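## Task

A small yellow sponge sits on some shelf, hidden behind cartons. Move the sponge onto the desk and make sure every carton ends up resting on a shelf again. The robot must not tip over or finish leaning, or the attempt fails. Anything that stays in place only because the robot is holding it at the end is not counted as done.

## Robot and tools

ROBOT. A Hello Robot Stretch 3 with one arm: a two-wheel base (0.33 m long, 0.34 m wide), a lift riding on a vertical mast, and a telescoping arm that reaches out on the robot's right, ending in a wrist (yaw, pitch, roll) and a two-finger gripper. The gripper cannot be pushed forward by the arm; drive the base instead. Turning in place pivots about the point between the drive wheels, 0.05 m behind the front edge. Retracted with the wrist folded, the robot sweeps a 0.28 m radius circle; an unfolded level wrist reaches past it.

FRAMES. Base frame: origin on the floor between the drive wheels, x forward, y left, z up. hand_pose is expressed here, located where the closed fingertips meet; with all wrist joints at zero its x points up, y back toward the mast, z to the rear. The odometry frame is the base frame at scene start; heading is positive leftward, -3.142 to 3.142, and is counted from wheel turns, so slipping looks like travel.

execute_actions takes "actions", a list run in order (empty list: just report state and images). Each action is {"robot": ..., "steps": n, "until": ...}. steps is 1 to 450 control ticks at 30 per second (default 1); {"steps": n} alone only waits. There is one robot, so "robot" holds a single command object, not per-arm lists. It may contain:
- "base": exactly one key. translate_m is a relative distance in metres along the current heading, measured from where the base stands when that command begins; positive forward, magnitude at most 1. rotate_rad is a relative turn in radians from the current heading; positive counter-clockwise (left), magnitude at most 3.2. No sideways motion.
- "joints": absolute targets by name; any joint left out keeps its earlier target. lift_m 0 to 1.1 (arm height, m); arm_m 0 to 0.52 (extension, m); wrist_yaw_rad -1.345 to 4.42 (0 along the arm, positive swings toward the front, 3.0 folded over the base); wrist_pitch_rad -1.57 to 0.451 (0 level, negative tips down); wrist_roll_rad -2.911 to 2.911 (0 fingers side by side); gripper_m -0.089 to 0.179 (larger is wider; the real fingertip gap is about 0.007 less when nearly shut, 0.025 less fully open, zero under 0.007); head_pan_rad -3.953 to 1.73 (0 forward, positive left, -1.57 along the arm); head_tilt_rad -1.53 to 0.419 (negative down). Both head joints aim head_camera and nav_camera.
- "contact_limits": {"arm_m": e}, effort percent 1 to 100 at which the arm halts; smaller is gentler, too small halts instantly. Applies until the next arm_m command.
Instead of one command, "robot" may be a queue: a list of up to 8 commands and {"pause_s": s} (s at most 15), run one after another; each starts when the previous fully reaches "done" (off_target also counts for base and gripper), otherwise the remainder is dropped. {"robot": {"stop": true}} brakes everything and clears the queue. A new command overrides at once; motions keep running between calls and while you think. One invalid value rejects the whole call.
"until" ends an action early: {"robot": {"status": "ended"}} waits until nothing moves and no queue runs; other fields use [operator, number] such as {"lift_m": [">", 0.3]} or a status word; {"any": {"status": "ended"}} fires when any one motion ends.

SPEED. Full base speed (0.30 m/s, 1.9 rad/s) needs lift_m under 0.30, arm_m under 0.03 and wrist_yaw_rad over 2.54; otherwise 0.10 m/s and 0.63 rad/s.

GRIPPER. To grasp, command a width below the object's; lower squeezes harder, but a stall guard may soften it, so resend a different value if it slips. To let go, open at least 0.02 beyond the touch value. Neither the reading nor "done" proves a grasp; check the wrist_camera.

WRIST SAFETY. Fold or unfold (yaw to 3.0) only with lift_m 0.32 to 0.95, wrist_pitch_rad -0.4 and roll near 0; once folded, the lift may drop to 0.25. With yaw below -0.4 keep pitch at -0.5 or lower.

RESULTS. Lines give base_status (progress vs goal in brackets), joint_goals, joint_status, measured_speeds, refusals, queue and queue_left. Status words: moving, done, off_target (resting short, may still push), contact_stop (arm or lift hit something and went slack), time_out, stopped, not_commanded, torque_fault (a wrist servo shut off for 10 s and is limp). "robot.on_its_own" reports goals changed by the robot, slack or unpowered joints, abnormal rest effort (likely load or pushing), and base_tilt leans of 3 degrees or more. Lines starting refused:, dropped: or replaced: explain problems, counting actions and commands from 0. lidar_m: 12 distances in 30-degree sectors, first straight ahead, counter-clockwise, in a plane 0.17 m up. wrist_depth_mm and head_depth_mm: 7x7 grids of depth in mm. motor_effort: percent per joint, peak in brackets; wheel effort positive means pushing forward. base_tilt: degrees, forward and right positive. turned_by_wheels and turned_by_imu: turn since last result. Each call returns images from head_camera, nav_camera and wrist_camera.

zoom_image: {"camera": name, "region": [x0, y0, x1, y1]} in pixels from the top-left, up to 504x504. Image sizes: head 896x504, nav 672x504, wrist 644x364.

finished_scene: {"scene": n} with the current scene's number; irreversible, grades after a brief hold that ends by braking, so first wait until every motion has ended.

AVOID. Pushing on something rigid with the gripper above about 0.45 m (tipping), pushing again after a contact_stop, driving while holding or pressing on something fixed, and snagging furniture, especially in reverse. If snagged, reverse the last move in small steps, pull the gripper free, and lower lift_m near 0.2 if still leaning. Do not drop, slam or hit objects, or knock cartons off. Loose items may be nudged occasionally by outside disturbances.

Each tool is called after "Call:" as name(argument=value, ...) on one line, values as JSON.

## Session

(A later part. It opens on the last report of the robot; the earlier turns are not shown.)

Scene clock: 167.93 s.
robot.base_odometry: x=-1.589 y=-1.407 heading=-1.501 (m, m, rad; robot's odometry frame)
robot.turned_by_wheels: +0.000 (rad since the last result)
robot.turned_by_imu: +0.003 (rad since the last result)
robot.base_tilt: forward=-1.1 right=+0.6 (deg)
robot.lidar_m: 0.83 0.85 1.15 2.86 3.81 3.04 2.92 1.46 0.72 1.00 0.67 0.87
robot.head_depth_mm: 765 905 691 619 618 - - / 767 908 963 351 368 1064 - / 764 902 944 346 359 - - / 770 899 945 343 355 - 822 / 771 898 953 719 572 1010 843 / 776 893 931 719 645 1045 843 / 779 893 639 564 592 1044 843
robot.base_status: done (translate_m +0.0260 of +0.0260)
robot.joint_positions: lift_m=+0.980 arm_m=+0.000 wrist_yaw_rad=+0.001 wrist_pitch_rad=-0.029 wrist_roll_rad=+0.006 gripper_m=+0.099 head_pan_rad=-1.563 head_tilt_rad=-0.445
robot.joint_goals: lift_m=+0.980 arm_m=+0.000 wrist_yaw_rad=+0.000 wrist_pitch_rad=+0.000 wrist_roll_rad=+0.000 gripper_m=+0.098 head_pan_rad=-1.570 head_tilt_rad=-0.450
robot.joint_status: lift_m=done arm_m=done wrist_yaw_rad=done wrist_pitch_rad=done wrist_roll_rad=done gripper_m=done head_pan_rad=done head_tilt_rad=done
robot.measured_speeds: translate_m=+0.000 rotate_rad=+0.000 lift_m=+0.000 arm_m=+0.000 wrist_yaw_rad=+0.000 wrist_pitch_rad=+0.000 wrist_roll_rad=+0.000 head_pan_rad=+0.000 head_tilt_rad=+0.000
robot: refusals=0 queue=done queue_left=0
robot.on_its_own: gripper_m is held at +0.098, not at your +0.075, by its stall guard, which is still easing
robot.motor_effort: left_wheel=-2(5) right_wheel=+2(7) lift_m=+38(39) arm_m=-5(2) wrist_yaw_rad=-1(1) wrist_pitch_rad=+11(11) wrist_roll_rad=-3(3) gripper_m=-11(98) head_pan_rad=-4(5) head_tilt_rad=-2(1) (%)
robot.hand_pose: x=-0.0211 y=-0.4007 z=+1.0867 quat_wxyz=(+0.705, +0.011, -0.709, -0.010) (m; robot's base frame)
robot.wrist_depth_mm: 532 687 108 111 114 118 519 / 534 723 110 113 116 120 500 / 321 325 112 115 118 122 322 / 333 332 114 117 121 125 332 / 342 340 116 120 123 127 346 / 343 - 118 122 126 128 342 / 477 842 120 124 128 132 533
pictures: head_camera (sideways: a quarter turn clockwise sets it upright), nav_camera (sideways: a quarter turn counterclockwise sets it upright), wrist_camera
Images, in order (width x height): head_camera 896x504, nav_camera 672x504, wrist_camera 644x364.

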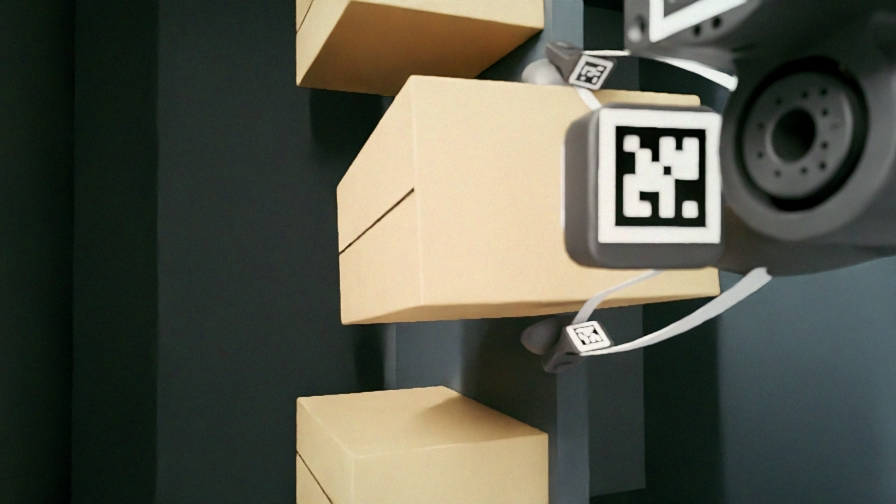

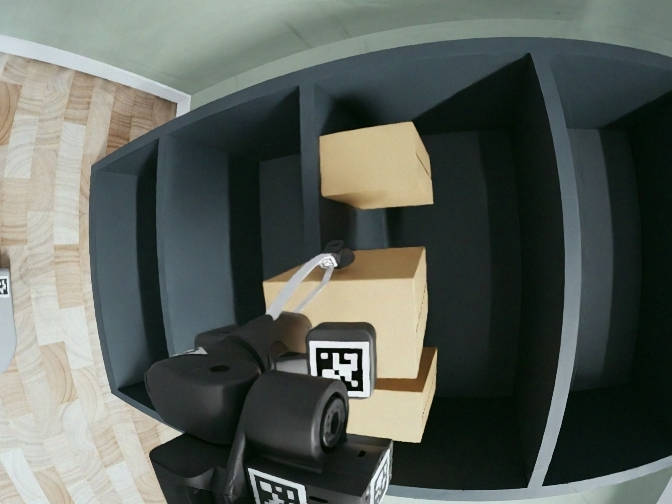

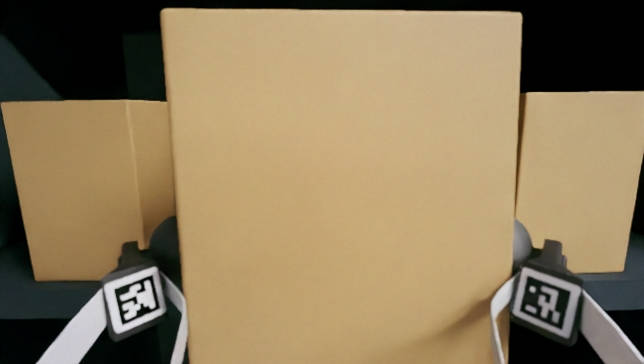

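Call:
execute_actions(actions=[{"robot":[{"joints":{"lift_m":0.56,"head_tilt_rad":-0.6}}],"steps":450,"until":{"robot":{"status":"ended"}}}])

Scene clock: 177.27 s.
robot.base_odometry: x=-1.589 y=-1.407 heading=-1.501 (m, m, rad; robot's odometry frame)
robot.turned_by_wheels: +0.000 (rad since the last result)
robot.turned_by_imu: +0.000 (rad since the last result)
robot.base_tilt: forward=-1.1 right=+0.6 (deg)
robot.lidar_m: 0.83 0.86 1.15 2.83 3.82 3.03 2.92 1.47 0.71 1.00 0.67 0.87
robot.head_depth_mm: 843 685 613 618 1126 907 1189 / 841 906 796 654 1125 908 1212 / 839 917 873 653 1121 856 583 / 836 914 869 651 1129 624 580 / 833 912 869 652 1127 904 1159 / 832 888 767 651 1124 902 1181 / 828 665 549 594 1120 902 1157
robot.base_status: done (translate_m +0.0260 of +0.0260)
robot.joint_positions: lift_m=+0.579 arm_m=+0.000 wrist_yaw_rad=-0.001 wrist_pitch_rad=+0.048 wrist_roll_rad=+0.006 gripper_m=+0.102 head_pan_rad=-1.563 head_tilt_rad=-0.594
robot.joint_goals: lift_m=+0.579 arm_m=+0.000 wrist_yaw_rad=+0.000 wrist_pitch_rad=+0.000 wrist_roll_rad=+0.000 gripper_m=+0.101 head_pan_rad=-1.570 head_tilt_rad=-0.600
robot.joint_status: lift_m=contact_stop arm_m=done wrist_yaw_rad=done wrist_pitch_rad=done wrist_roll_rad=done gripper_m=done head_pan_rad=done head_tilt_rad=done
robot.measured_speeds: translate_m=+0.000 rotate_rad=+0.002 lift_m=-0.008 arm_m=+0.000 wrist_yaw_rad=+0.000 wrist_pitch_rad=+0.144 wrist_roll_rad=+0.024 head_pan_rad=+0.000 head_tilt_rad=+0.000
robot: refusals=0 queue=dropped queue_left=0
robot.on_its_own: gripper_m is held at +0.101, not at your +0.075, by its stall guard, which is not easing now; lift_m is slack since a contact_stop, until your next command for it (your +0.560 is given up)
robot.motor_effort: left_wheel=-2(5) right_wheel=+3(7) lift_m=+32(38) arm_m=+4(4) wrist_yaw_rad=+1(2) wrist_pitch_rad=-24(26) wrist_roll_rad=-4(4) gripper_m=-15(21) head_pan_rad=-4(4) head_tilt_rad=-2(11) (%)
robot.hand_pose: x=-0.0217 y=-0.4018 z=+0.7056 quat_wxyz=(+0.705, -0.017, -0.709, +0.016) (m; robot's base frame)
robot.wrist_depth_mm: 519 571 580 589 607 600 509 / 532 733 751 738 746 751 521 / 537 762 768 215 751 766 522 / 532 768 193 179 177 770 521 / 533 730 155 153 152 722 525 / 521 607 135 134 133 132 501 / 427 371 120 119 118 122 393
pictures: head_camera (sideways: a quarter turn clockwise sets it upright), nav_camera (sideways: a quarter turn counterclockwise sets it upright), wrist_camera
Images, in order (width x height): head_camera 896x504, nav_camera 672x504, wrist_camera 644x364.

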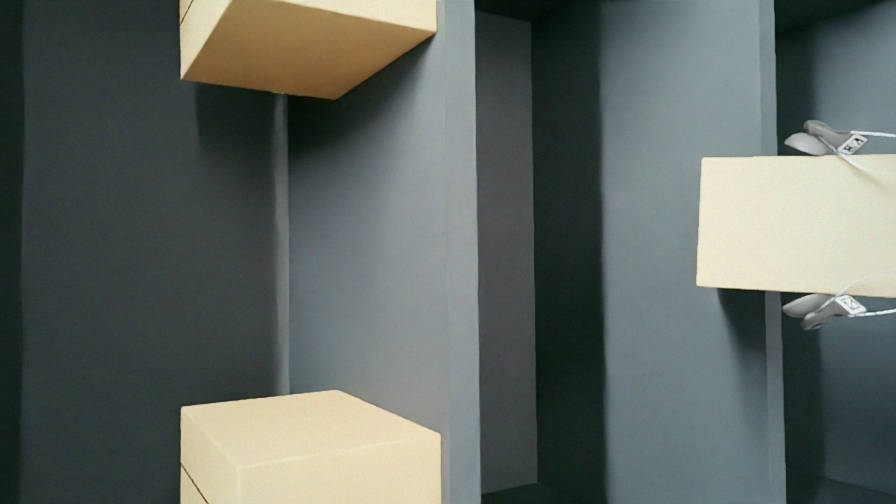

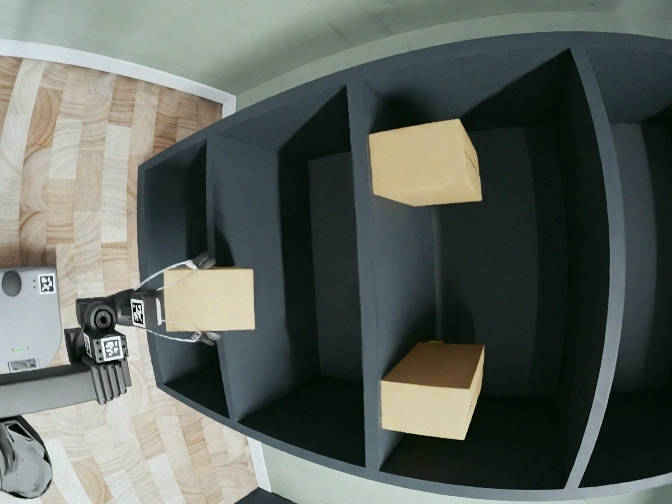

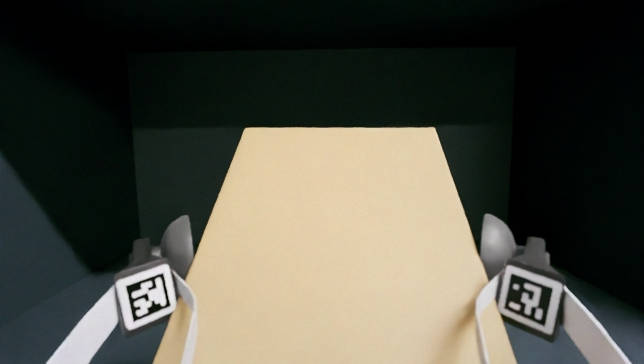

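Call:
execute_actions(actions=[{"robot":[{"joints":{"lift_m":0.6,"wrist_pitch_rad":0.35}},{"joints":{"arm_m":0.27}},{"joints":{"lift_m":0.5,"head_tilt_rad":-0.8}}],"steps":450,"until":{"robot":{"status":"ended"}}}])

Scene clock: 190.53 s.
robot.base_odometry: x=-1.589 y=-1.407 heading=-1.501 (m, m, rad; robot's odometry frame)
robot.turned_by_wheels: +0.000 (rad since the last result)
robot.turned_by_imu: +0.001 (rad since the last result)
robot.base_tilt: forward=-1.0 right=+0.6 (deg)
robot.lidar_m: 0.83 0.86 1.14 2.83 3.84 3.05 2.92 1.46 0.72 1.00 0.68 0.87
robot.head_depth_mm: 606 610 615 1123 952 1238 1173 / 862 736 630 1121 946 1266 1188 / 859 761 630 1026 949 1214 1169 / 855 759 628 826 948 1241 1174 / 852 757 628 1122 947 1265 1177 / 838 703 627 1121 945 1265 1176 / 545 540 581 1118 946 1214 1173
robot.base_status: done (translate_m +0.0260 of +0.0260)
robot.joint_positions: lift_m=+0.500 arm_m=+0.270 wrist_yaw_rad=+0.000 wrist_pitch_rad=+0.335 wrist_roll_rad=+0.002 gripper_m=+0.102 head_pan_rad=-1.563 head_tilt_rad=-0.790
robot.joint_goals: lift_m=+0.500 arm_m=+0.270 wrist_yaw_rad=+0.000 wrist_pitch_rad=+0.350 wrist_roll_rad=+0.000 gripper_m=+0.101 head_pan_rad=-1.570 head_tilt_rad=-0.800
robot.joint_status: lift_m=done arm_m=done wrist_yaw_rad=done wrist_pitch_rad=done wrist_roll_rad=done gripper_m=done head_pan_rad=done head_tilt_rad=done
robot.measured_speeds: translate_m=+0.000 rotate_rad=+0.000 lift_m=+0.000 arm_m=+0.000 wrist_yaw_rad=+0.000 wrist_pitch_rad=+0.000 wrist_roll_rad=+0.000 head_pan_rad=+0.000 head_tilt_rad=+0.000
robot: refusals=0 queue=done queue_left=0
robot.on_its_own: gripper_m is held at +0.101, not at your +0.075, by its stall guard, which is not easing now
robot.motor_effort: left_wheel=-1(4) right_wheel=+1(10) lift_m=+18(39) arm_m=+4(8) wrist_yaw_rad=-1(2) wrist_pitch_rad=+5(22) wrist_roll_rad=-1(4) gripper_m=-14(15) head_pan_rad=-5(5) head_tilt_rad=-3(14) (%)
robot.hand_pose: x=-0.0214 y=-0.6645 z=+0.7007 quat_wxyz=(+0.697, -0.118, -0.698, +0.118) (m; robot's base frame)
robot.wrist_depth_mm: 407 409 408 408 407 407 406 / 507 544 510 481 478 539 493 / 525 533 185 176 173 534 518 / 518 517 164 160 157 522 514 / 504 515 148 146 144 507 508 / 495 - 136 135 133 132 489 / 489 484 127 125 124 305 478
pictures: head_camera (sideways: a quarter turn clockwise sets it upright), nav_camera (sideways: a quarter turn counterclockwise sets it upright), wrist_camera
Images, in order (width x height): head_camera 896x504, nav_camera 672x504, wrist_camera 644x364.

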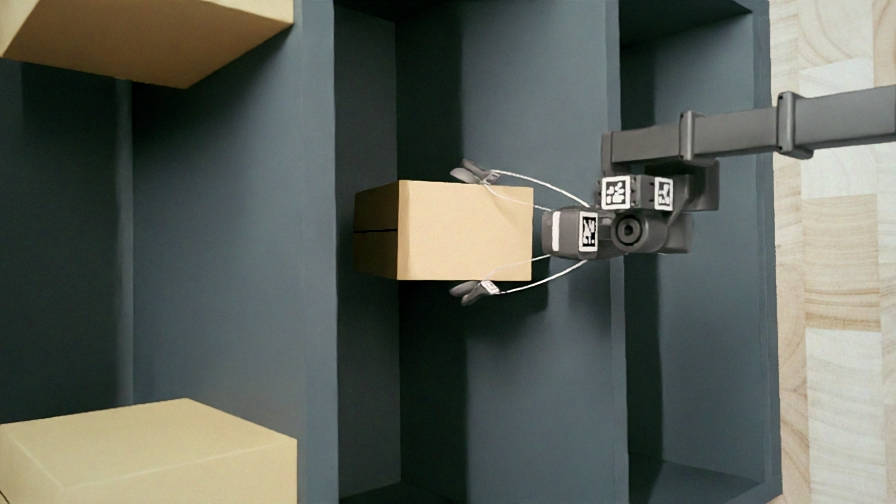

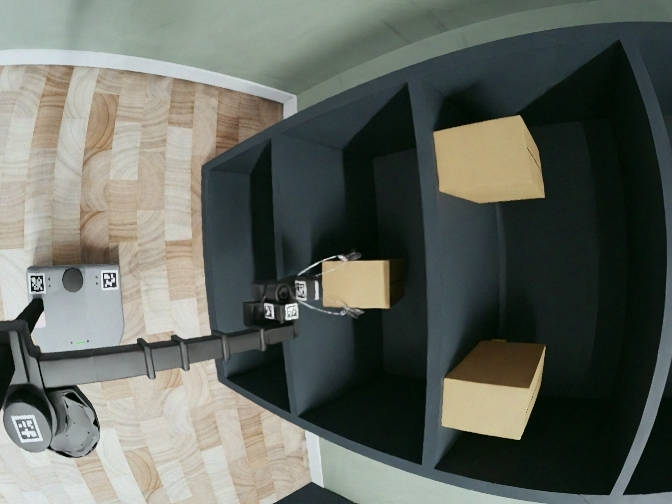

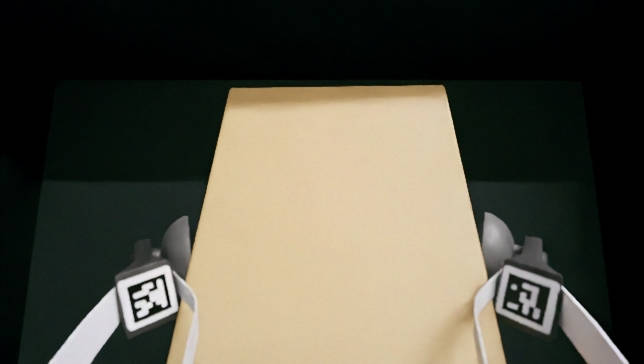

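Call:
execute_actions(actions=[{"robot":[{"joints":{"lift_m":0.415,"arm_m":0.28}},{"joints":{"gripper_m":0.175}},{"joints":{"arm_m":0.0}},{"joints":{"lift_m":0.99,"wrist_pitch_rad":0,"head_tilt_rad":-0.5},"base":{"translate_m":-0.215}}],"steps":450,"until":{"robot":{"status":"ended"}}}])

Scene clock: 211.37 s.
robot.base_odometry: x=-1.604 y=-1.193 heading=-1.501 (m, m, rad; robot's odometry frame)
robot.turned_by_wheels: +0.000 (rad since the last result)
robot.turned_by_imu: +0.003 (rad since the last result)
robot.base_tilt: forward=-1.1 right=+0.6 (deg)
robot.lidar_m: 1.05 1.08 1.44 3.64 3.81 2.83 2.71 1.27 0.61 0.82 0.88 0.82
robot.head_depth_mm: 668 669 672 667 - - - / 841 890 888 667 837 - - / 843 911 554 583 - - - / 843 908 557 590 - - 848 / 839 905 971 701 1151 945 847 / 840 903 969 742 918 825 848 / 838 902 966 700 1157 919 844
robot.base_status: done (translate_m -0.2150 of -0.2150)
robot.joint_positions: lift_m=+0.990 arm_m=+0.000 wrist_yaw_rad=+0.000 wrist_pitch_rad=-0.019 wrist_roll_rad=+0.002 gripper_m=+0.175 head_pan_rad=-1.563 head_tilt_rad=-0.508
robot.joint_goals: lift_m=+0.990 arm_m=+0.000 wrist_yaw_rad=+0.000 wrist_pitch_rad=+0.000 wrist_roll_rad=+0.000 gripper_m=+0.175 head_pan_rad=-1.570 head_tilt_rad=-0.500
robot.joint_status: lift_m=done arm_m=done wrist_yaw_rad=done wrist_pitch_rad=done wrist_roll_rad=done gripper_m=done head_pan_rad=done head_tilt_rad=done
robot.measured_speeds: translate_m=+0.000 rotate_rad=+0.000 lift_m=+0.000 arm_m=+0.000 wrist_yaw_rad=+0.000 wrist_pitch_rad=+0.000 wrist_roll_rad=+0.000 head_pan_rad=+0.000 head_tilt_rad=+0.000
robot: refusals=0 queue=done queue_left=0
robot.motor_effort: left_wheel=-1(8) right_wheel=+2(3) lift_m=+38(40) arm_m=-4(5) wrist_yaw_rad=+0(1) wrist_pitch_rad=+7(7) wrist_roll_rad=-1(1) gripper_m=+1(86) head_pan_rad=-3(5) head_tilt_rad=+2(17) (%)
robot.hand_pose: x=-0.0215 y=-0.4011 z=+1.0994 quat_wxyz=(+0.707, +0.007, -0.708, -0.007) (m; robot's base frame)
robot.wrist_depth_mm: 728 727 723 731 727 381 300 / 745 737 743 740 725 382 757 / 510 758 756 332 543 382 770 / 504 782 776 340 532 386 784 / 496 573 530 347 445 417 824 / 386 369 369 355 358 358 845 / 817 863 720 863 692 362 900
pictures: head_camera (sideways: a quarter turn clockwise sets it upright), nav_camera (sideways: a quarter turn counterclockwise sets it upright), wrist_camera
Images, in order (width x height): head_camera 896x504, nav_camera 672x504, wrist_camera 644x364.

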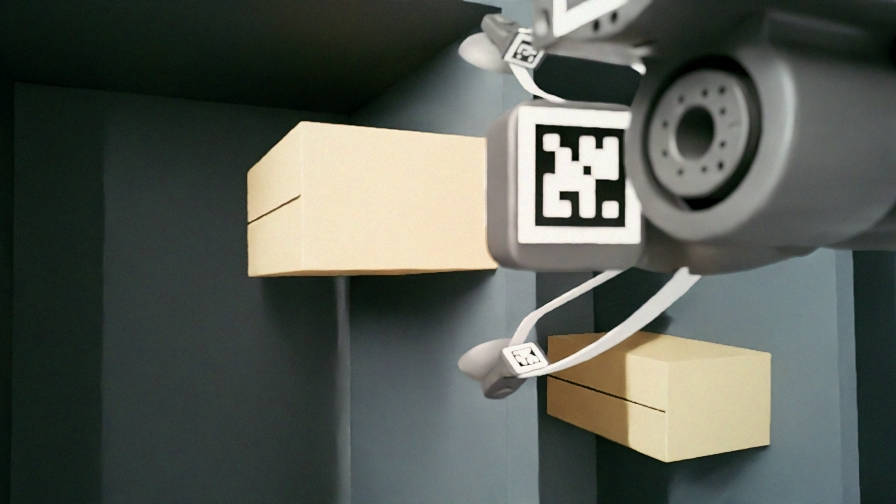

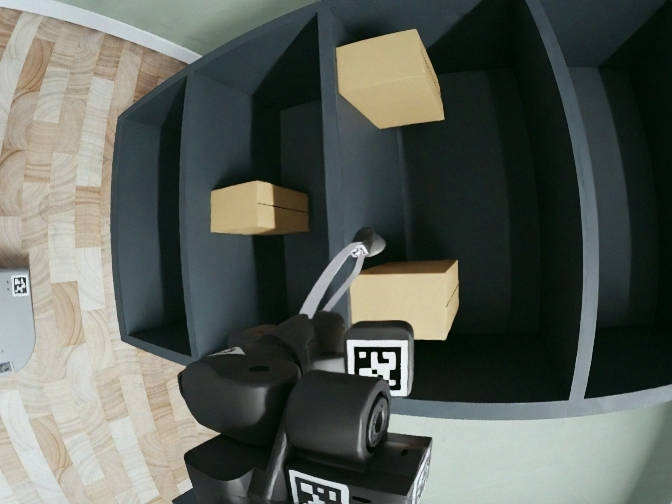

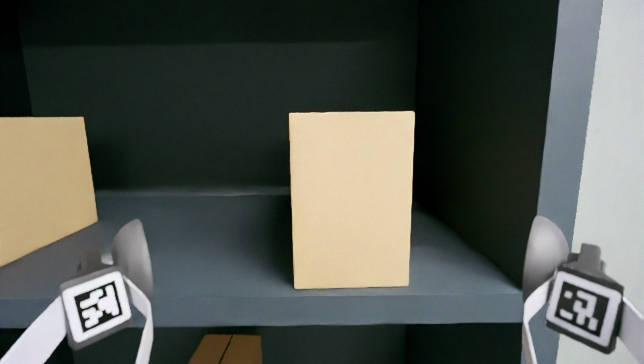

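Call:
execute_actions(actions=[{"robot":[{"base":{"translate_m":-0.022},"joints":{"lift_m":0.96}},{"joints":{"arm_m":0.27}},{"joints":{"gripper_m":0.075}},{"joints":{"lift_m":0.975}},{"base":{"translate_m":0.22}},{"joints":{"lift_m":0.96}},{"joints":{"gripper_m":0.175}},{"joints":{"arm_m":0.0}}],"steps":450,"until":{"robot":{"status":"ended"}}},{"steps":300,"until":{"robot":{"status":"ended"}}},{"robot":[{"base":{"translate_m":-0.2},"joints":{"wrist_pitch_rad":-0.15,"gripper_m":0.13,"lift_m":0.97}}],"steps":300,"until":{"robot":{"status":"ended"}}}])

Scene clock: 239.00 s.
robot.base_odometry: x=-1.604 y=-1.191 heading=-1.501 (m, m, rad; robot's odometry frame)
robot.turned_by_wheels: +0.000 (rad since the last result)
robot.turned_by_imu: +0.004 (rad since the last result)
robot.base_tilt: forward=-1.0 right=+0.7 (deg)
robot.lidar_m: 1.05 1.08 1.44 3.65 3.83 2.83 2.70 1.27 0.61 0.81 0.88 0.82
robot.head_depth_mm: 661 663 664 634 661 - - / 841 892 951 705 891 898 - / 844 913 978 703 1161 - - / 842 909 959 703 1161 - 867 / 841 906 971 703 1071 947 848 / 837 893 608 634 918 826 847 / 836 891 592 631 1159 921 846
robot.base_status: done (translate_m -0.2000 of -0.2000)
robot.joint_positions: lift_m=+0.970 arm_m=+0.000 wrist_yaw_rad=+0.000 wrist_pitch_rad=-0.168 wrist_roll_rad=+0.002 gripper_m=+0.130 head_pan_rad=-1.563 head_tilt_rad=-0.507
robot.joint_goals: lift_m=+0.970 arm_m=+0.000 wrist_yaw_rad=+0.000 wrist_pitch_rad=-0.150 wrist_roll_rad=+0.000 gripper_m=+0.130 head_pan_rad=-1.570 head_tilt_rad=-0.500
robot.joint_status: lift_m=done arm_m=done wrist_yaw_rad=done wrist_pitch_rad=done wrist_roll_rad=done gripper_m=done head_pan_rad=done head_tilt_rad=done
robot.measured_speeds: translate_m=+0.000 rotate_rad=+0.000 lift_m=+0.000 arm_m=+0.000 wrist_yaw_rad=+0.000 wrist_pitch_rad=+0.000 wrist_roll_rad=+0.000 head_pan_rad=+0.000 head_tilt_rad=+0.000
robot: refusals=0 queue=done queue_left=0
robot.motor_effort: left_wheel=+0(7) right_wheel=+2(8) lift_m=+38(40) arm_m=-4(7) wrist_yaw_rad=+0(0) wrist_pitch_rad=+6(10) wrist_roll_rad=-1(1) gripper_m=+0(98) head_pan_rad=-4(5) head_tilt_rad=+2(2) (%)
robot.hand_pose: x=-0.0216 y=-0.3939 z=+1.0418 quat_wxyz=(+0.704, +0.059, -0.705, -0.060) (m; robot's base frame)
robot.wrist_depth_mm: 682 358 704 701 689 373 295 / 507 364 575 728 717 378 747 / 506 384 534 645 644 379 788 / 448 401 405 430 416 356 824 / 352 349 349 348 352 348 888 / 804 892 695 892 767 - 930 / 763 737 602 799 734 420 994
pictures: head_camera (sideways: a quarter turn clockwise sets it upright), nav_camera (sideways: a quarter turn counterclockwise sets it upright), wrist_camera
Images, in order (width x height): head_camera 896x504, nav_camera 672x504, wrist_camera 644x364.

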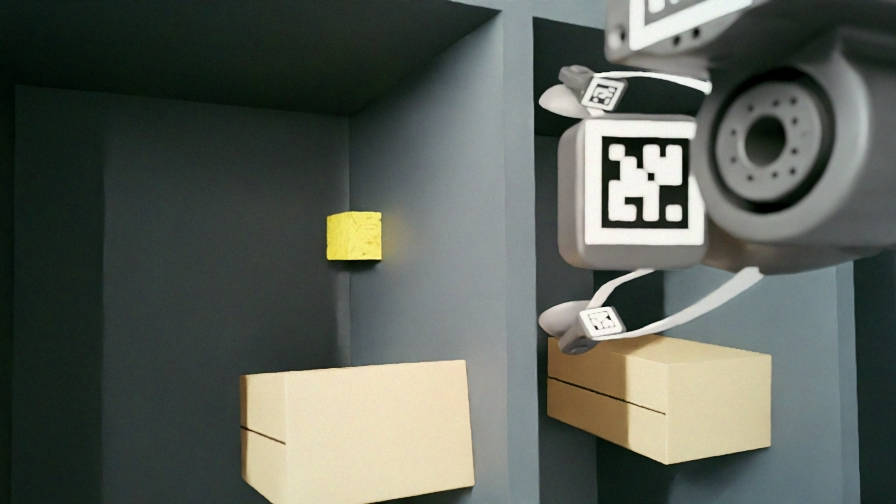

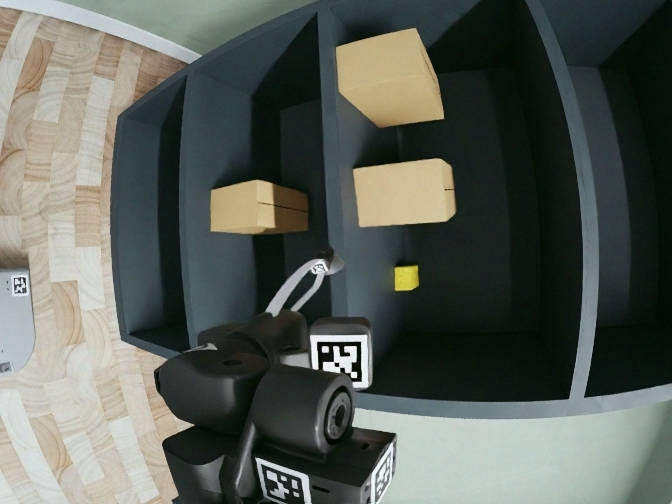

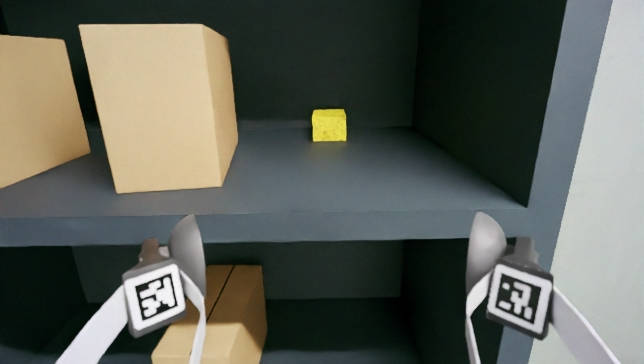

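Call:
execute_actions(actions=[{"robot":[{"joints":{"arm_m":0.33}},{"joints":{"lift_m":0.95}},{"joints":{"arm_m":0.46}}],"steps":450,"until":{"robot":{"status":"ended"}}}])

Scene clock: 250.13 s.
robot.base_odometry: x=-1.604 y=-1.191 heading=-1.501 (m, m, rad; robot's odometry frame)
robot.turned_by_wheels: +0.000 (rad since the last result)
robot.turned_by_imu: +0.002 (rad since the last result)
robot.base_tilt: forward=-1.1 right=+0.6 (deg)
robot.lidar_m: 1.05 1.08 1.44 3.65 3.82 2.82 2.70 1.26 0.61 0.81 0.88 0.82
robot.head_depth_mm: 660 661 664 - 717 739 1269 / 836 892 905 667 970 924 846 / 847 914 959 665 1159 979 846 / 843 910 963 667 1157 979 843 / 840 906 971 702 1116 948 844 / 837 894 608 634 921 824 847 / 837 889 593 630 1160 920 848
robot.base_status: done (translate_m -0.2000 of -0.2000)
robot.joint_positions: lift_m=+0.950 arm_m=+0.460 wrist_yaw_rad=+0.000 wrist_pitch_rad=-0.168 wrist_roll_rad=+0.002 gripper_m=+0.130 head_pan_rad=-1.563 head_tilt_rad=-0.507
robot.joint_goals: lift_m=+0.950 arm_m=+0.460 wrist_yaw_rad=+0.000 wrist_pitch_rad=-0.150 wrist_roll_rad=+0.000 gripper_m=+0.130 head_pan_rad=-1.570 head_tilt_rad=-0.500
robot.joint_status: lift_m=done arm_m=done wrist_yaw_rad=done wrist_pitch_rad=done wrist_roll_rad=done gripper_m=done head_pan_rad=done head_tilt_rad=done
robot.measured_speeds: translate_m=+0.000 rotate_rad=+0.000 lift_m=+0.000 arm_m=+0.000 wrist_yaw_rad=+0.000 wrist_pitch_rad=+0.000 wrist_roll_rad=+0.000 head_pan_rad=+0.000 head_tilt_rad=+0.000
robot: refusals=0 queue=done queue_left=0
robot.motor_effort: left_wheel=+0(0) right_wheel=+1(2) lift_m=+19(38) arm_m=+4(4) wrist_yaw_rad=+0(0) wrist_pitch_rad=+7(7) wrist_roll_rad=-1(1) gripper_m=+0(1) head_pan_rad=-4(4) head_tilt_rad=+2(2) (%)
robot.hand_pose: x=-0.0216 y=-0.8532 z=+1.0224 quat_wxyz=(+0.704, +0.060, -0.705, -0.060) (m; robot's base frame)
robot.wrist_depth_mm: 281 280 280 283 282 282 232 / 294 293 294 295 296 296 234 / 306 309 311 311 309 307 235 / 321 321 323 230 326 321 235 / 262 260 257 193 251 263 225 / 201 204 197 197 195 - 192 / 165 156 161 160 158 152 157
pictures: head_camera (sideways: a quarter turn clockwise sets it upright), nav_camera (sideways: a quarter turn counterclockwise sets it upright), wrist_camera
Images, in order (width x height): head_camera 896x504, nav_camera 672x504, wrist_camera 644x364.

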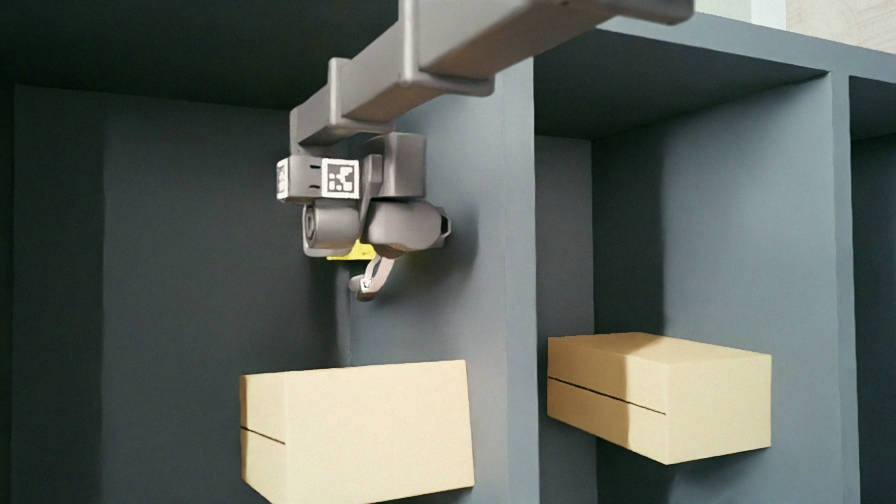

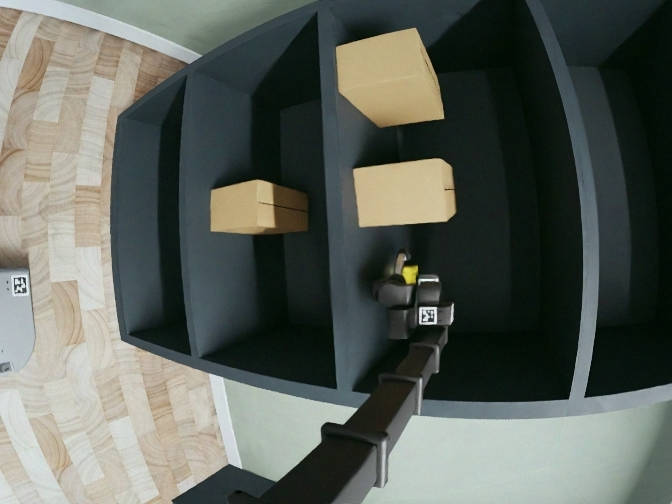

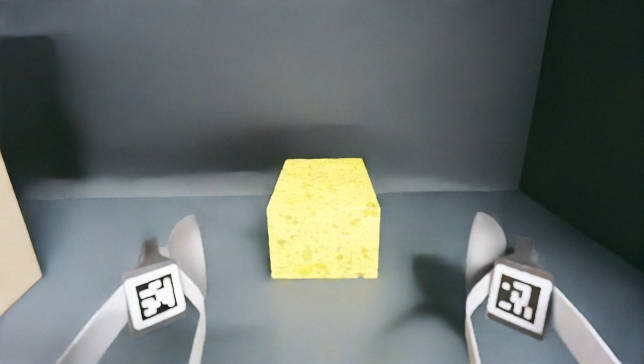

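Call:
execute_actions(actions=[{"robot":[{"joints":{"arm_m":0.505}},{"joints":{"gripper_m":0.035}},{"pause_s":0.5},{"joints":{"lift_m":0.975}},{"joints":{"arm_m":0.0}},{"base":{"rotate_rad":1.95},"joints":{"head_tilt_rad":-0.6}},{"base":{"translate_m":1.0}},{"base":{"translate_m":1.0}}],"steps":450,"until":{"robot":{"queue_left":["<",3]}}},{"steps":1}])

Call:
execute_actions(actions=[{"steps":450,"until":{"robot":{"status":"ended"}}},{"steps":450,"until":{"robot":{"status":"ended"}}},{"robot":[{"base":{"translate_m":0.17}},{"base":{"rotate_rad":1.2}}],"steps":300,"until":{"robot":{"status":"ended"}}}])

Scene clock: 286.33 s.
robot.base_odometry: x=-1.604 y=-1.191 heading=-1.501 (m, m, rad; robot's odometry frame)
robot.turned_by_wheels: +0.001 (rad since the last result)
robot.turned_by_imu: +0.003 (rad since the last result)
robot.base_tilt: forward=-1.5 right=+1.9 (deg)
robot.lidar_m: 1.05 1.08 1.44 3.65 3.84 2.83 2.70 1.27 0.61 0.81 0.88 0.82
robot.head_depth_mm: 663 665 666 635 658 - - / 840 893 957 703 892 - - / 849 913 977 705 444 - - / 842 907 973 705 443 - 858 / 839 908 973 703 1118 952 847 / 838 893 609 635 919 822 846 / 837 892 592 631 1155 921 847
robot.base_status: moving (rotate_rad +0.0007 of +1.9500)
robot.joint_positions: lift_m=+0.975 arm_m=+0.000 wrist_yaw_rad=+0.000 wrist_pitch_rad=-0.171 wrist_roll_rad=+0.002 gripper_m=+0.036 head_pan_rad=-1.563 head_tilt_rad=-0.507
robot.joint_goals: lift_m=+0.975 arm_m=+0.000 wrist_yaw_rad=+0.000 wrist_pitch_rad=-0.150 wrist_roll_rad=+0.000 gripper_m=+0.035 head_pan_rad=-1.570 head_tilt_rad=-0.600
robot.joint_status: lift_m=done arm_m=done wrist_yaw_rad=done wrist_pitch_rad=done wrist_roll_rad=done gripper_m=done head_pan_rad=done head_tilt_rad=moving
robot.measured_speeds: translate_m=+0.000 rotate_rad=+0.021 lift_m=+0.000 arm_m=+0.000 wrist_yaw_rad=+0.000 wrist_pitch_rad=+0.000 wrist_roll_rad=+0.000 head_pan_rad=+0.000 head_tilt_rad=+0.000
robot: refusals=0 queue=running queue_left=2
robot.motor_effort: left_wheel=-5(6) right_wheel=+7(5) lift_m=+38(40) arm_m=-4(6) wrist_yaw_rad=+0(0) wrist_pitch_rad=+8(8) wrist_roll_rad=-1(1) gripper_m=-13(86) head_pan_rad=-4(3) head_tilt_rad=+1(3) (%)
robot.hand_pose: x=-0.0216 y=-0.3937 z=+1.0460 quat_wxyz=(+0.704, +0.060, -0.705, -0.061) (m; robot's base frame)
robot.wrist_depth_mm: 682 687 694 694 693 373 292 / 507 365 573 738 727 379 741 / 498 383 528 758 648 379 774 / 452 399 408 229 427 367 840 / 355 352 351 160 262 353 881 / 802 901 - 150 152 383 933 / 777 795 586 740 677 457 -
pictures: head_camera (sideways: a quarter turn clockwise sets it upright), nav_camera (sideways: a quarter turn counterclockwise sets it upright), wrist_camera
Images, in order (width x height): head_camera 896x504, nav_camera 672x504, wrist_camera 644x364.

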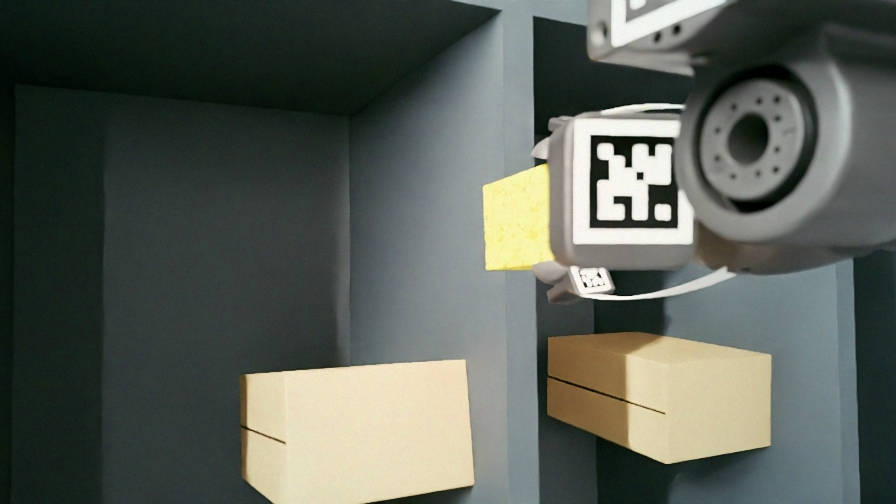

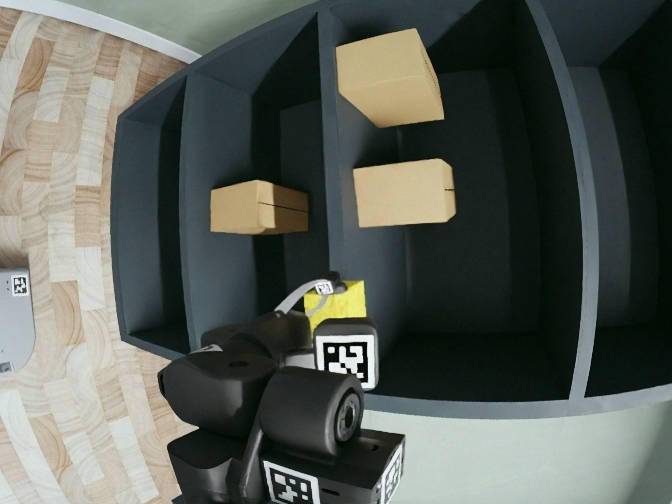

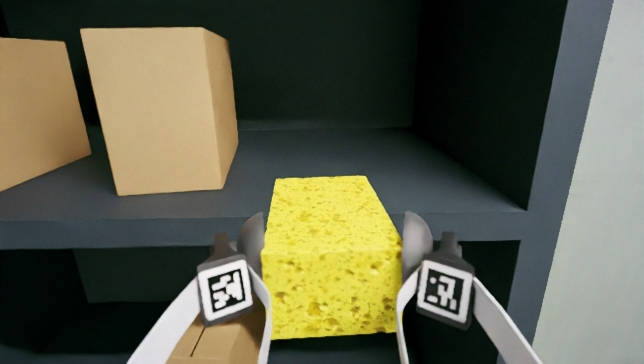

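Scene clock: 317.67 s.
robot.base_odometry: x=+0.351 y=-0.250 heading=+1.649 (m, m, rad; robot's odometry frame)
robot.turned_by_wheels: +3.149 (rad since the last result)
robot.turned_by_imu: +3.120 (rad since the last result)
robot.base_tilt: forward=-1.0 right=+0.6 (deg)
robot.lidar_m: 1.94 2.01 2.75 2.63 2.58 1.88 1.78 1.85 1.45 1.69 1.28 2.03
robot.head_depth_mm: 1433 1563 1651 1179 - - - / 1432 1562 1652 1179 1978 - - / 1434 1572 1656 1176 - - - / 1439 1568 1652 1071 - - 1291 / 1431 1570 1645 1118 1906 1537 1291 / 1426 1566 1644 1117 1901 1540 1290 / 1430 1562 1643 1118 1722 1534 1289
robot.base_status: done (rotate_rad +1.1999 of +1.2000)
robot.joint_positions: lift_m=+0.975 arm_m=+0.000 wrist_yaw_rad=+0.000 wrist_pitch_rad=-0.171 wrist_roll_rad=+0.002 gripper_m=+0.036 head_pan_rad=-1.563 head_tilt_rad=-0.593
robot.joint_goals: lift_m=+0.975 arm_m=+0.000 wrist_yaw_rad=+0.000 wrist_pitch_rad=-0.150 wrist_roll_rad=+0.000 gripper_m=+0.035 head_pan_rad=-1.570 head_tilt_rad=-0.600
robot.joint_status: lift_m=done arm_m=done wrist_yaw_rad=done wrist_pitch_rad=done wrist_roll_rad=done gripper_m=done head_pan_rad=done head_tilt_rad=done
robot.measured_speeds: translate_m=+0.000 rotate_rad=+0.000 lift_m=+0.000 arm_m=+0.000 wrist_yaw_rad=+0.000 wrist_pitch_rad=+0.000 wrist_roll_rad=+0.000 head_pan_rad=+0.000 head_tilt_rad=+0.000
robot: refusals=0 queue=done queue_left=0
robot.motor_effort: left_wheel=-2(8) right_wheel=+2(7) lift_m=+38(38) arm_m=-4(4) wrist_yaw_rad=+0(0) wrist_pitch_rad=+8(8) wrist_roll_rad=-1(1) gripper_m=-13(13) head_pan_rad=-4(4) head_tilt_rad=-3(8) (%)
robot.hand_pose: x=-0.0216 y=-0.3937 z=+1.0460 quat_wxyz=(+0.704, +0.060, -0.705, -0.061) (m; robot's base frame)
robot.wrist_depth_mm: - - - - - - - / - - - - - - - / - - - - - - - / - - - 229 - - - / - 883 884 160 523 857 845 / - - - 150 152 - - / - - - - - - -
pictures: head_camera (sideways: a quarter turn clockwise sets it upright), nav_camera (sideways: a quarter turn counterclockwise sets it upright), wrist_camera
Images, in order (width x height): head_camera 896x504, nav_camera 672x504, wrist_camera 644x364.

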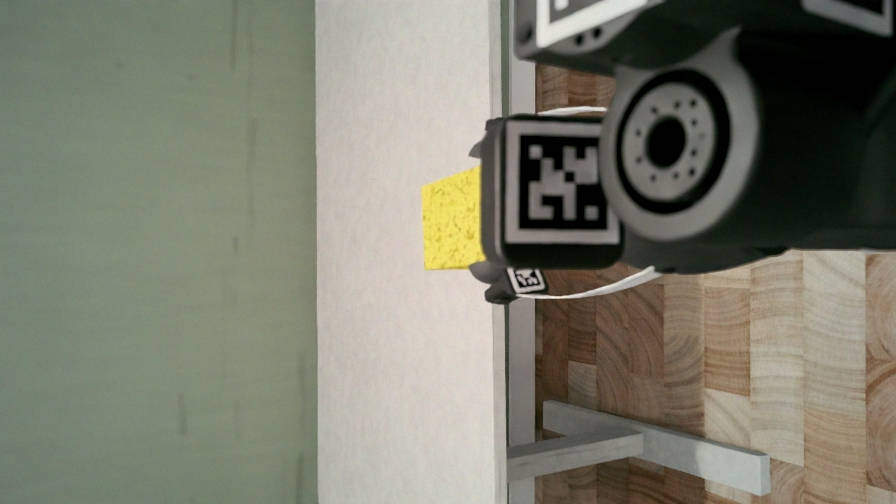

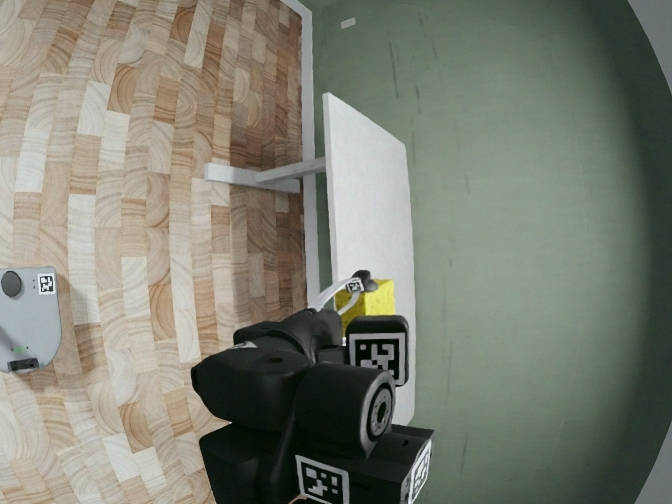

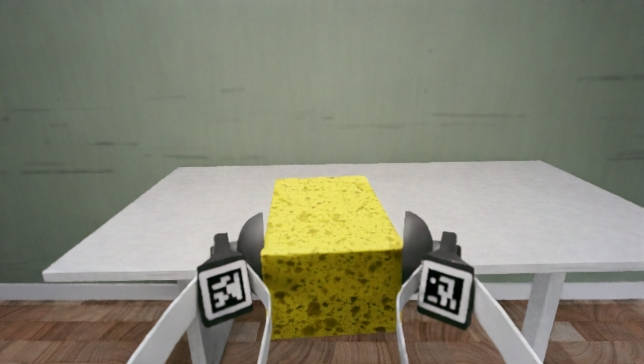

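Call:
execute_actions(actions=[{"robot":[{"base":{"rotate_rad":0.7}},{"base":{"translate_m":-0.35}},{"base":{"rotate_rad":-0.7}},{"joints":{"arm_m":0.5,"lift_m":0.82}}],"steps":450,"until":{"robot":{"status":"ended"}}}])

Scene clock: 338.37 s.
robot.base_odometry: x=+0.596 y=-0.499 heading=+1.649 (m, m, rad; robot's odometry frame)
robot.turned_by_wheels: +0.000 (rad since the last result)
robot.turned_by_imu: +0.003 (rad since the last result)
robot.base_tilt: forward=-1.1 right=+0.6 (deg)
robot.lidar_m: 2.21 2.30 3.13 2.84 2.20 1.60 1.52 1.57 1.12 1.46 1.21 2.06
robot.head_depth_mm: 1236 1355 1452 1127 915 - - / 1234 1347 1448 1178 1342 1536 1287 / 1233 1344 1471 1026 913 1540 1285 / 1237 1350 1459 1069 911 1533 1287 / 1234 1350 1446 1112 908 1538 1289 / 1238 1347 1446 1118 908 1538 1285 / 1234 1349 1445 1116 908 1540 1282
robot.base_status: done (rotate_rad -0.6999 of -0.7000)
robot.joint_positions: lift_m=+0.820 arm_m=+0.500 wrist_yaw_rad=+0.000 wrist_pitch_rad=-0.171 wrist_roll_rad=+0.002 gripper_m=+0.036 head_pan_rad=-1.563 head_tilt_rad=-0.593
robot.joint_goals: lift_m=+0.820 arm_m=+0.500 wrist_yaw_rad=+0.000 wrist_pitch_rad=-0.150 wrist_roll_rad=+0.000 gripper_m=+0.035 head_pan_rad=-1.570 head_tilt_rad=-0.600
robot.joint_status: lift_m=done arm_m=done wrist_yaw_rad=done wrist_pitch_rad=done wrist_roll_rad=done gripper_m=done head_pan_rad=done head_tilt_rad=done
robot.measured_speeds: translate_m=+0.000 rotate_rad=+0.000 lift_m=+0.000 arm_m=+0.000 wrist_yaw_rad=+0.000 wrist_pitch_rad=+0.000 wrist_roll_rad=+0.000 head_pan_rad=+0.000 head_tilt_rad=+0.000
robot: refusals=0 queue=done queue_left=0
robot.motor_effort: left_wheel=+3(8) right_wheel=-2(6) lift_m=+18(39) arm_m=+4(6) wrist_yaw_rad=+1(0) wrist_pitch_rad=+8(8) wrist_roll_rad=-1(1) gripper_m=-12(13) head_pan_rad=-4(6) head_tilt_rad=-3(3) (%)
robot.hand_pose: x=-0.0216 y=-0.8930 z=+0.8917 quat_wxyz=(+0.704, +0.061, -0.705, -0.061) (m; robot's base frame)
robot.wrist_depth_mm: 665 668 664 655 657 652 654 / 704 691 686 683 693 684 676 / 732 735 734 724 721 714 726 / 762 767 769 228 743 745 736 / 558 560 557 160 358 532 528 / 429 431 - 150 152 416 412 / 351 346 339 320 329 339 336
pictures: head_camera (sideways: a quarter turn clockwise sets it upright), nav_camera (sideways: a quarter turn counterclockwise sets it upright), wrist_camera
Images, in order (width x height): head_camera 896x504, nav_camera 672x504, wrist_camera 644x364.

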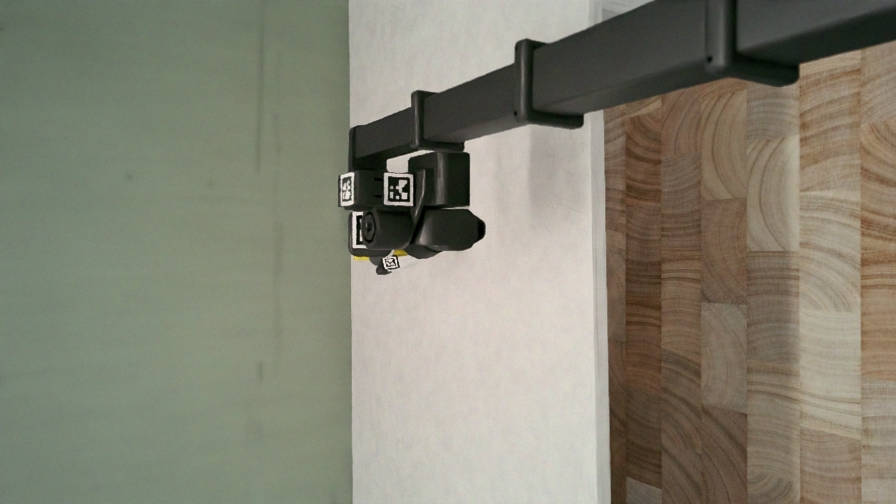

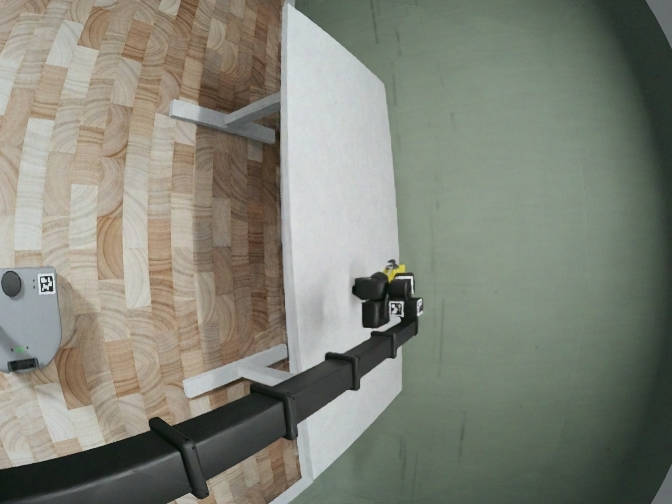

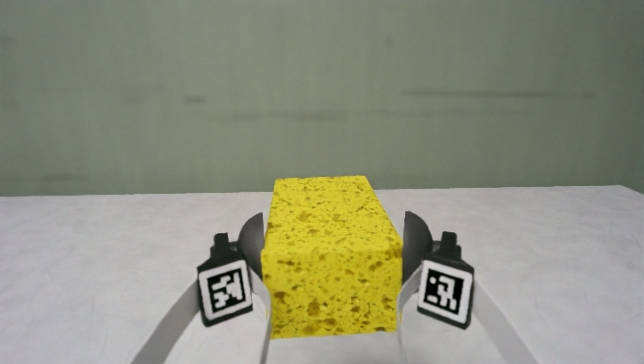

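Call:
execute_actions(actions=[{"robot":[{"joints":{"lift_m":0.68}},{"joints":{"gripper_m":0.13}},{"joints":{"arm_m":0.25}}],"steps":450,"until":{"robot":{"status":"ended"}}}])

Scene clock: 350.70 s.
robot.base_odometry: x=+0.596 y=-0.499 heading=+1.649 (m, m, rad; robot's odometry frame)
robot.turned_by_wheels: +0.000 (rad since the last result)
robot.turned_by_imu: +0.002 (rad since the last result)
robot.base_tilt: forward=-1.0 right=+0.6 (deg)
robot.lidar_m: 2.22 2.29 3.12 2.83 2.19 1.60 1.52 1.57 1.12 1.46 1.21 2.06
robot.head_depth_mm: 1236 1349 1454 1122 914 1462 1319 / 1235 1352 1463 1124 915 - 1262 / 1238 1350 1452 1122 909 - 1262 / 1238 1355 1449 1069 879 1518 1289 / 1236 1351 1460 1116 907 1534 1286 / 1236 1358 1443 1116 910 1538 1280 / 1230 1345 1438 1117 909 1541 1286
robot.base_status: done (rotate_rad -0.6999 of -0.7000)
robot.joint_positions: lift_m=+0.680 arm_m=+0.250 wrist_yaw_rad=+0.000 wrist_pitch_rad=-0.171 wrist_roll_rad=+0.002 gripper_m=+0.130 head_pan_rad=-1.563 head_tilt_rad=-0.593
robot.joint_goals: lift_m=+0.680 arm_m=+0.250 wrist_yaw_rad=+0.000 wrist_pitch_rad=-0.150 wrist_roll_rad=+0.000 gripper_m=+0.130 head_pan_rad=-1.570 head_tilt_rad=-0.600
robot.joint_status: lift_m=done arm_m=done wrist_yaw_rad=done wrist_pitch_rad=done wrist_roll_rad=done gripper_m=done head_pan_rad=done head_tilt_rad=done
robot.measured_speeds: translate_m=+0.000 rotate_rad=+0.000 lift_m=+0.000 arm_m=+0.000 wrist_yaw_rad=+0.000 wrist_pitch_rad=+0.000 wrist_roll_rad=+0.000 head_pan_rad=+0.000 head_tilt_rad=+0.000
robot: refusals=0 queue=done queue_left=0
robot.motor_effort: left_wheel=+3(3) right_wheel=-2(2) lift_m=+19(19) arm_m=-4(8) wrist_yaw_rad=+0(0) wrist_pitch_rad=+8(8) wrist_roll_rad=-1(1) gripper_m=+1(82) head_pan_rad=-5(4) head_tilt_rad=-2(2) (%)
robot.hand_pose: x=-0.0216 y=-0.6437 z=+0.7517 quat_wxyz=(+0.704, +0.061, -0.705, -0.061) (m; robot's base frame)
robot.wrist_depth_mm: 897 894 893 877 892 854 866 / 942 927 935 924 932 927 907 / 671 657 646 489 618 597 585 / 377 374 368 362 359 350 348 / 263 262 260 257 254 264 248 / 201 206 198 198 199 - 200 / - - - - - - -
pictures: head_camera (sideways: a quarter turn clockwise sets it upright), nav_camera (sideways: a quarter turn counterclockwise sets it upright), wrist_camera
Images, in order (width x height): head_camera 896x504, nav_camera 672x504, wrist_camera 644x364.

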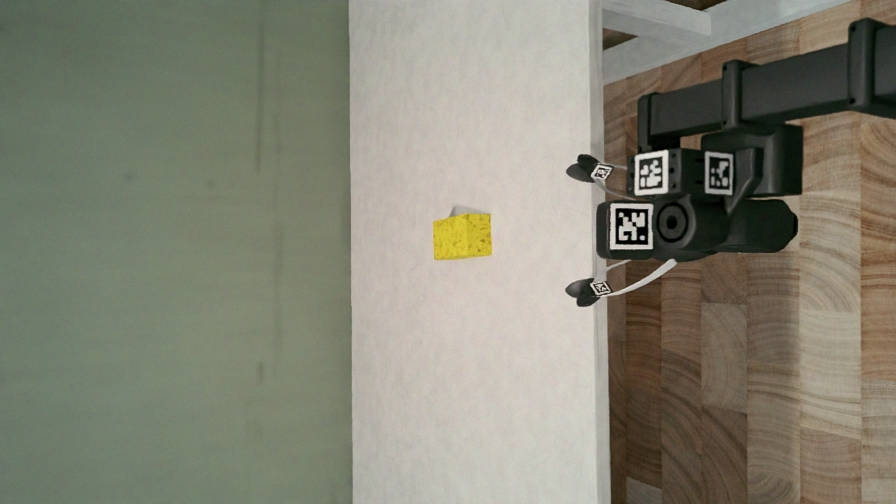

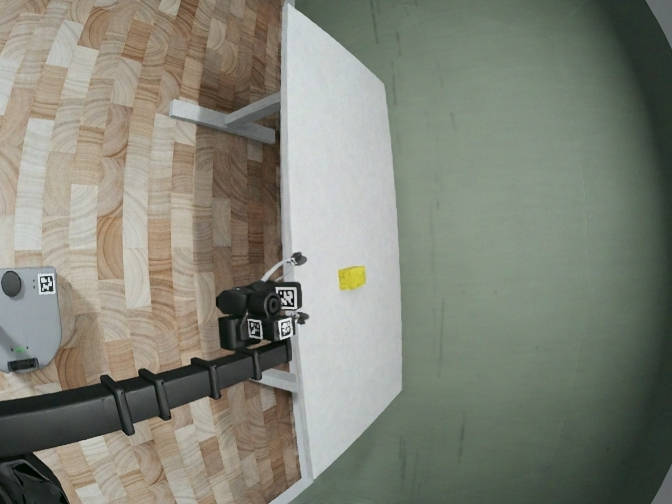

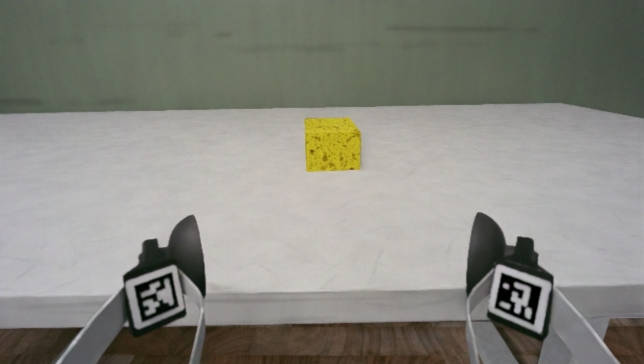

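Call:
finished_scene(scene=2)

The scene is finished: the task was done.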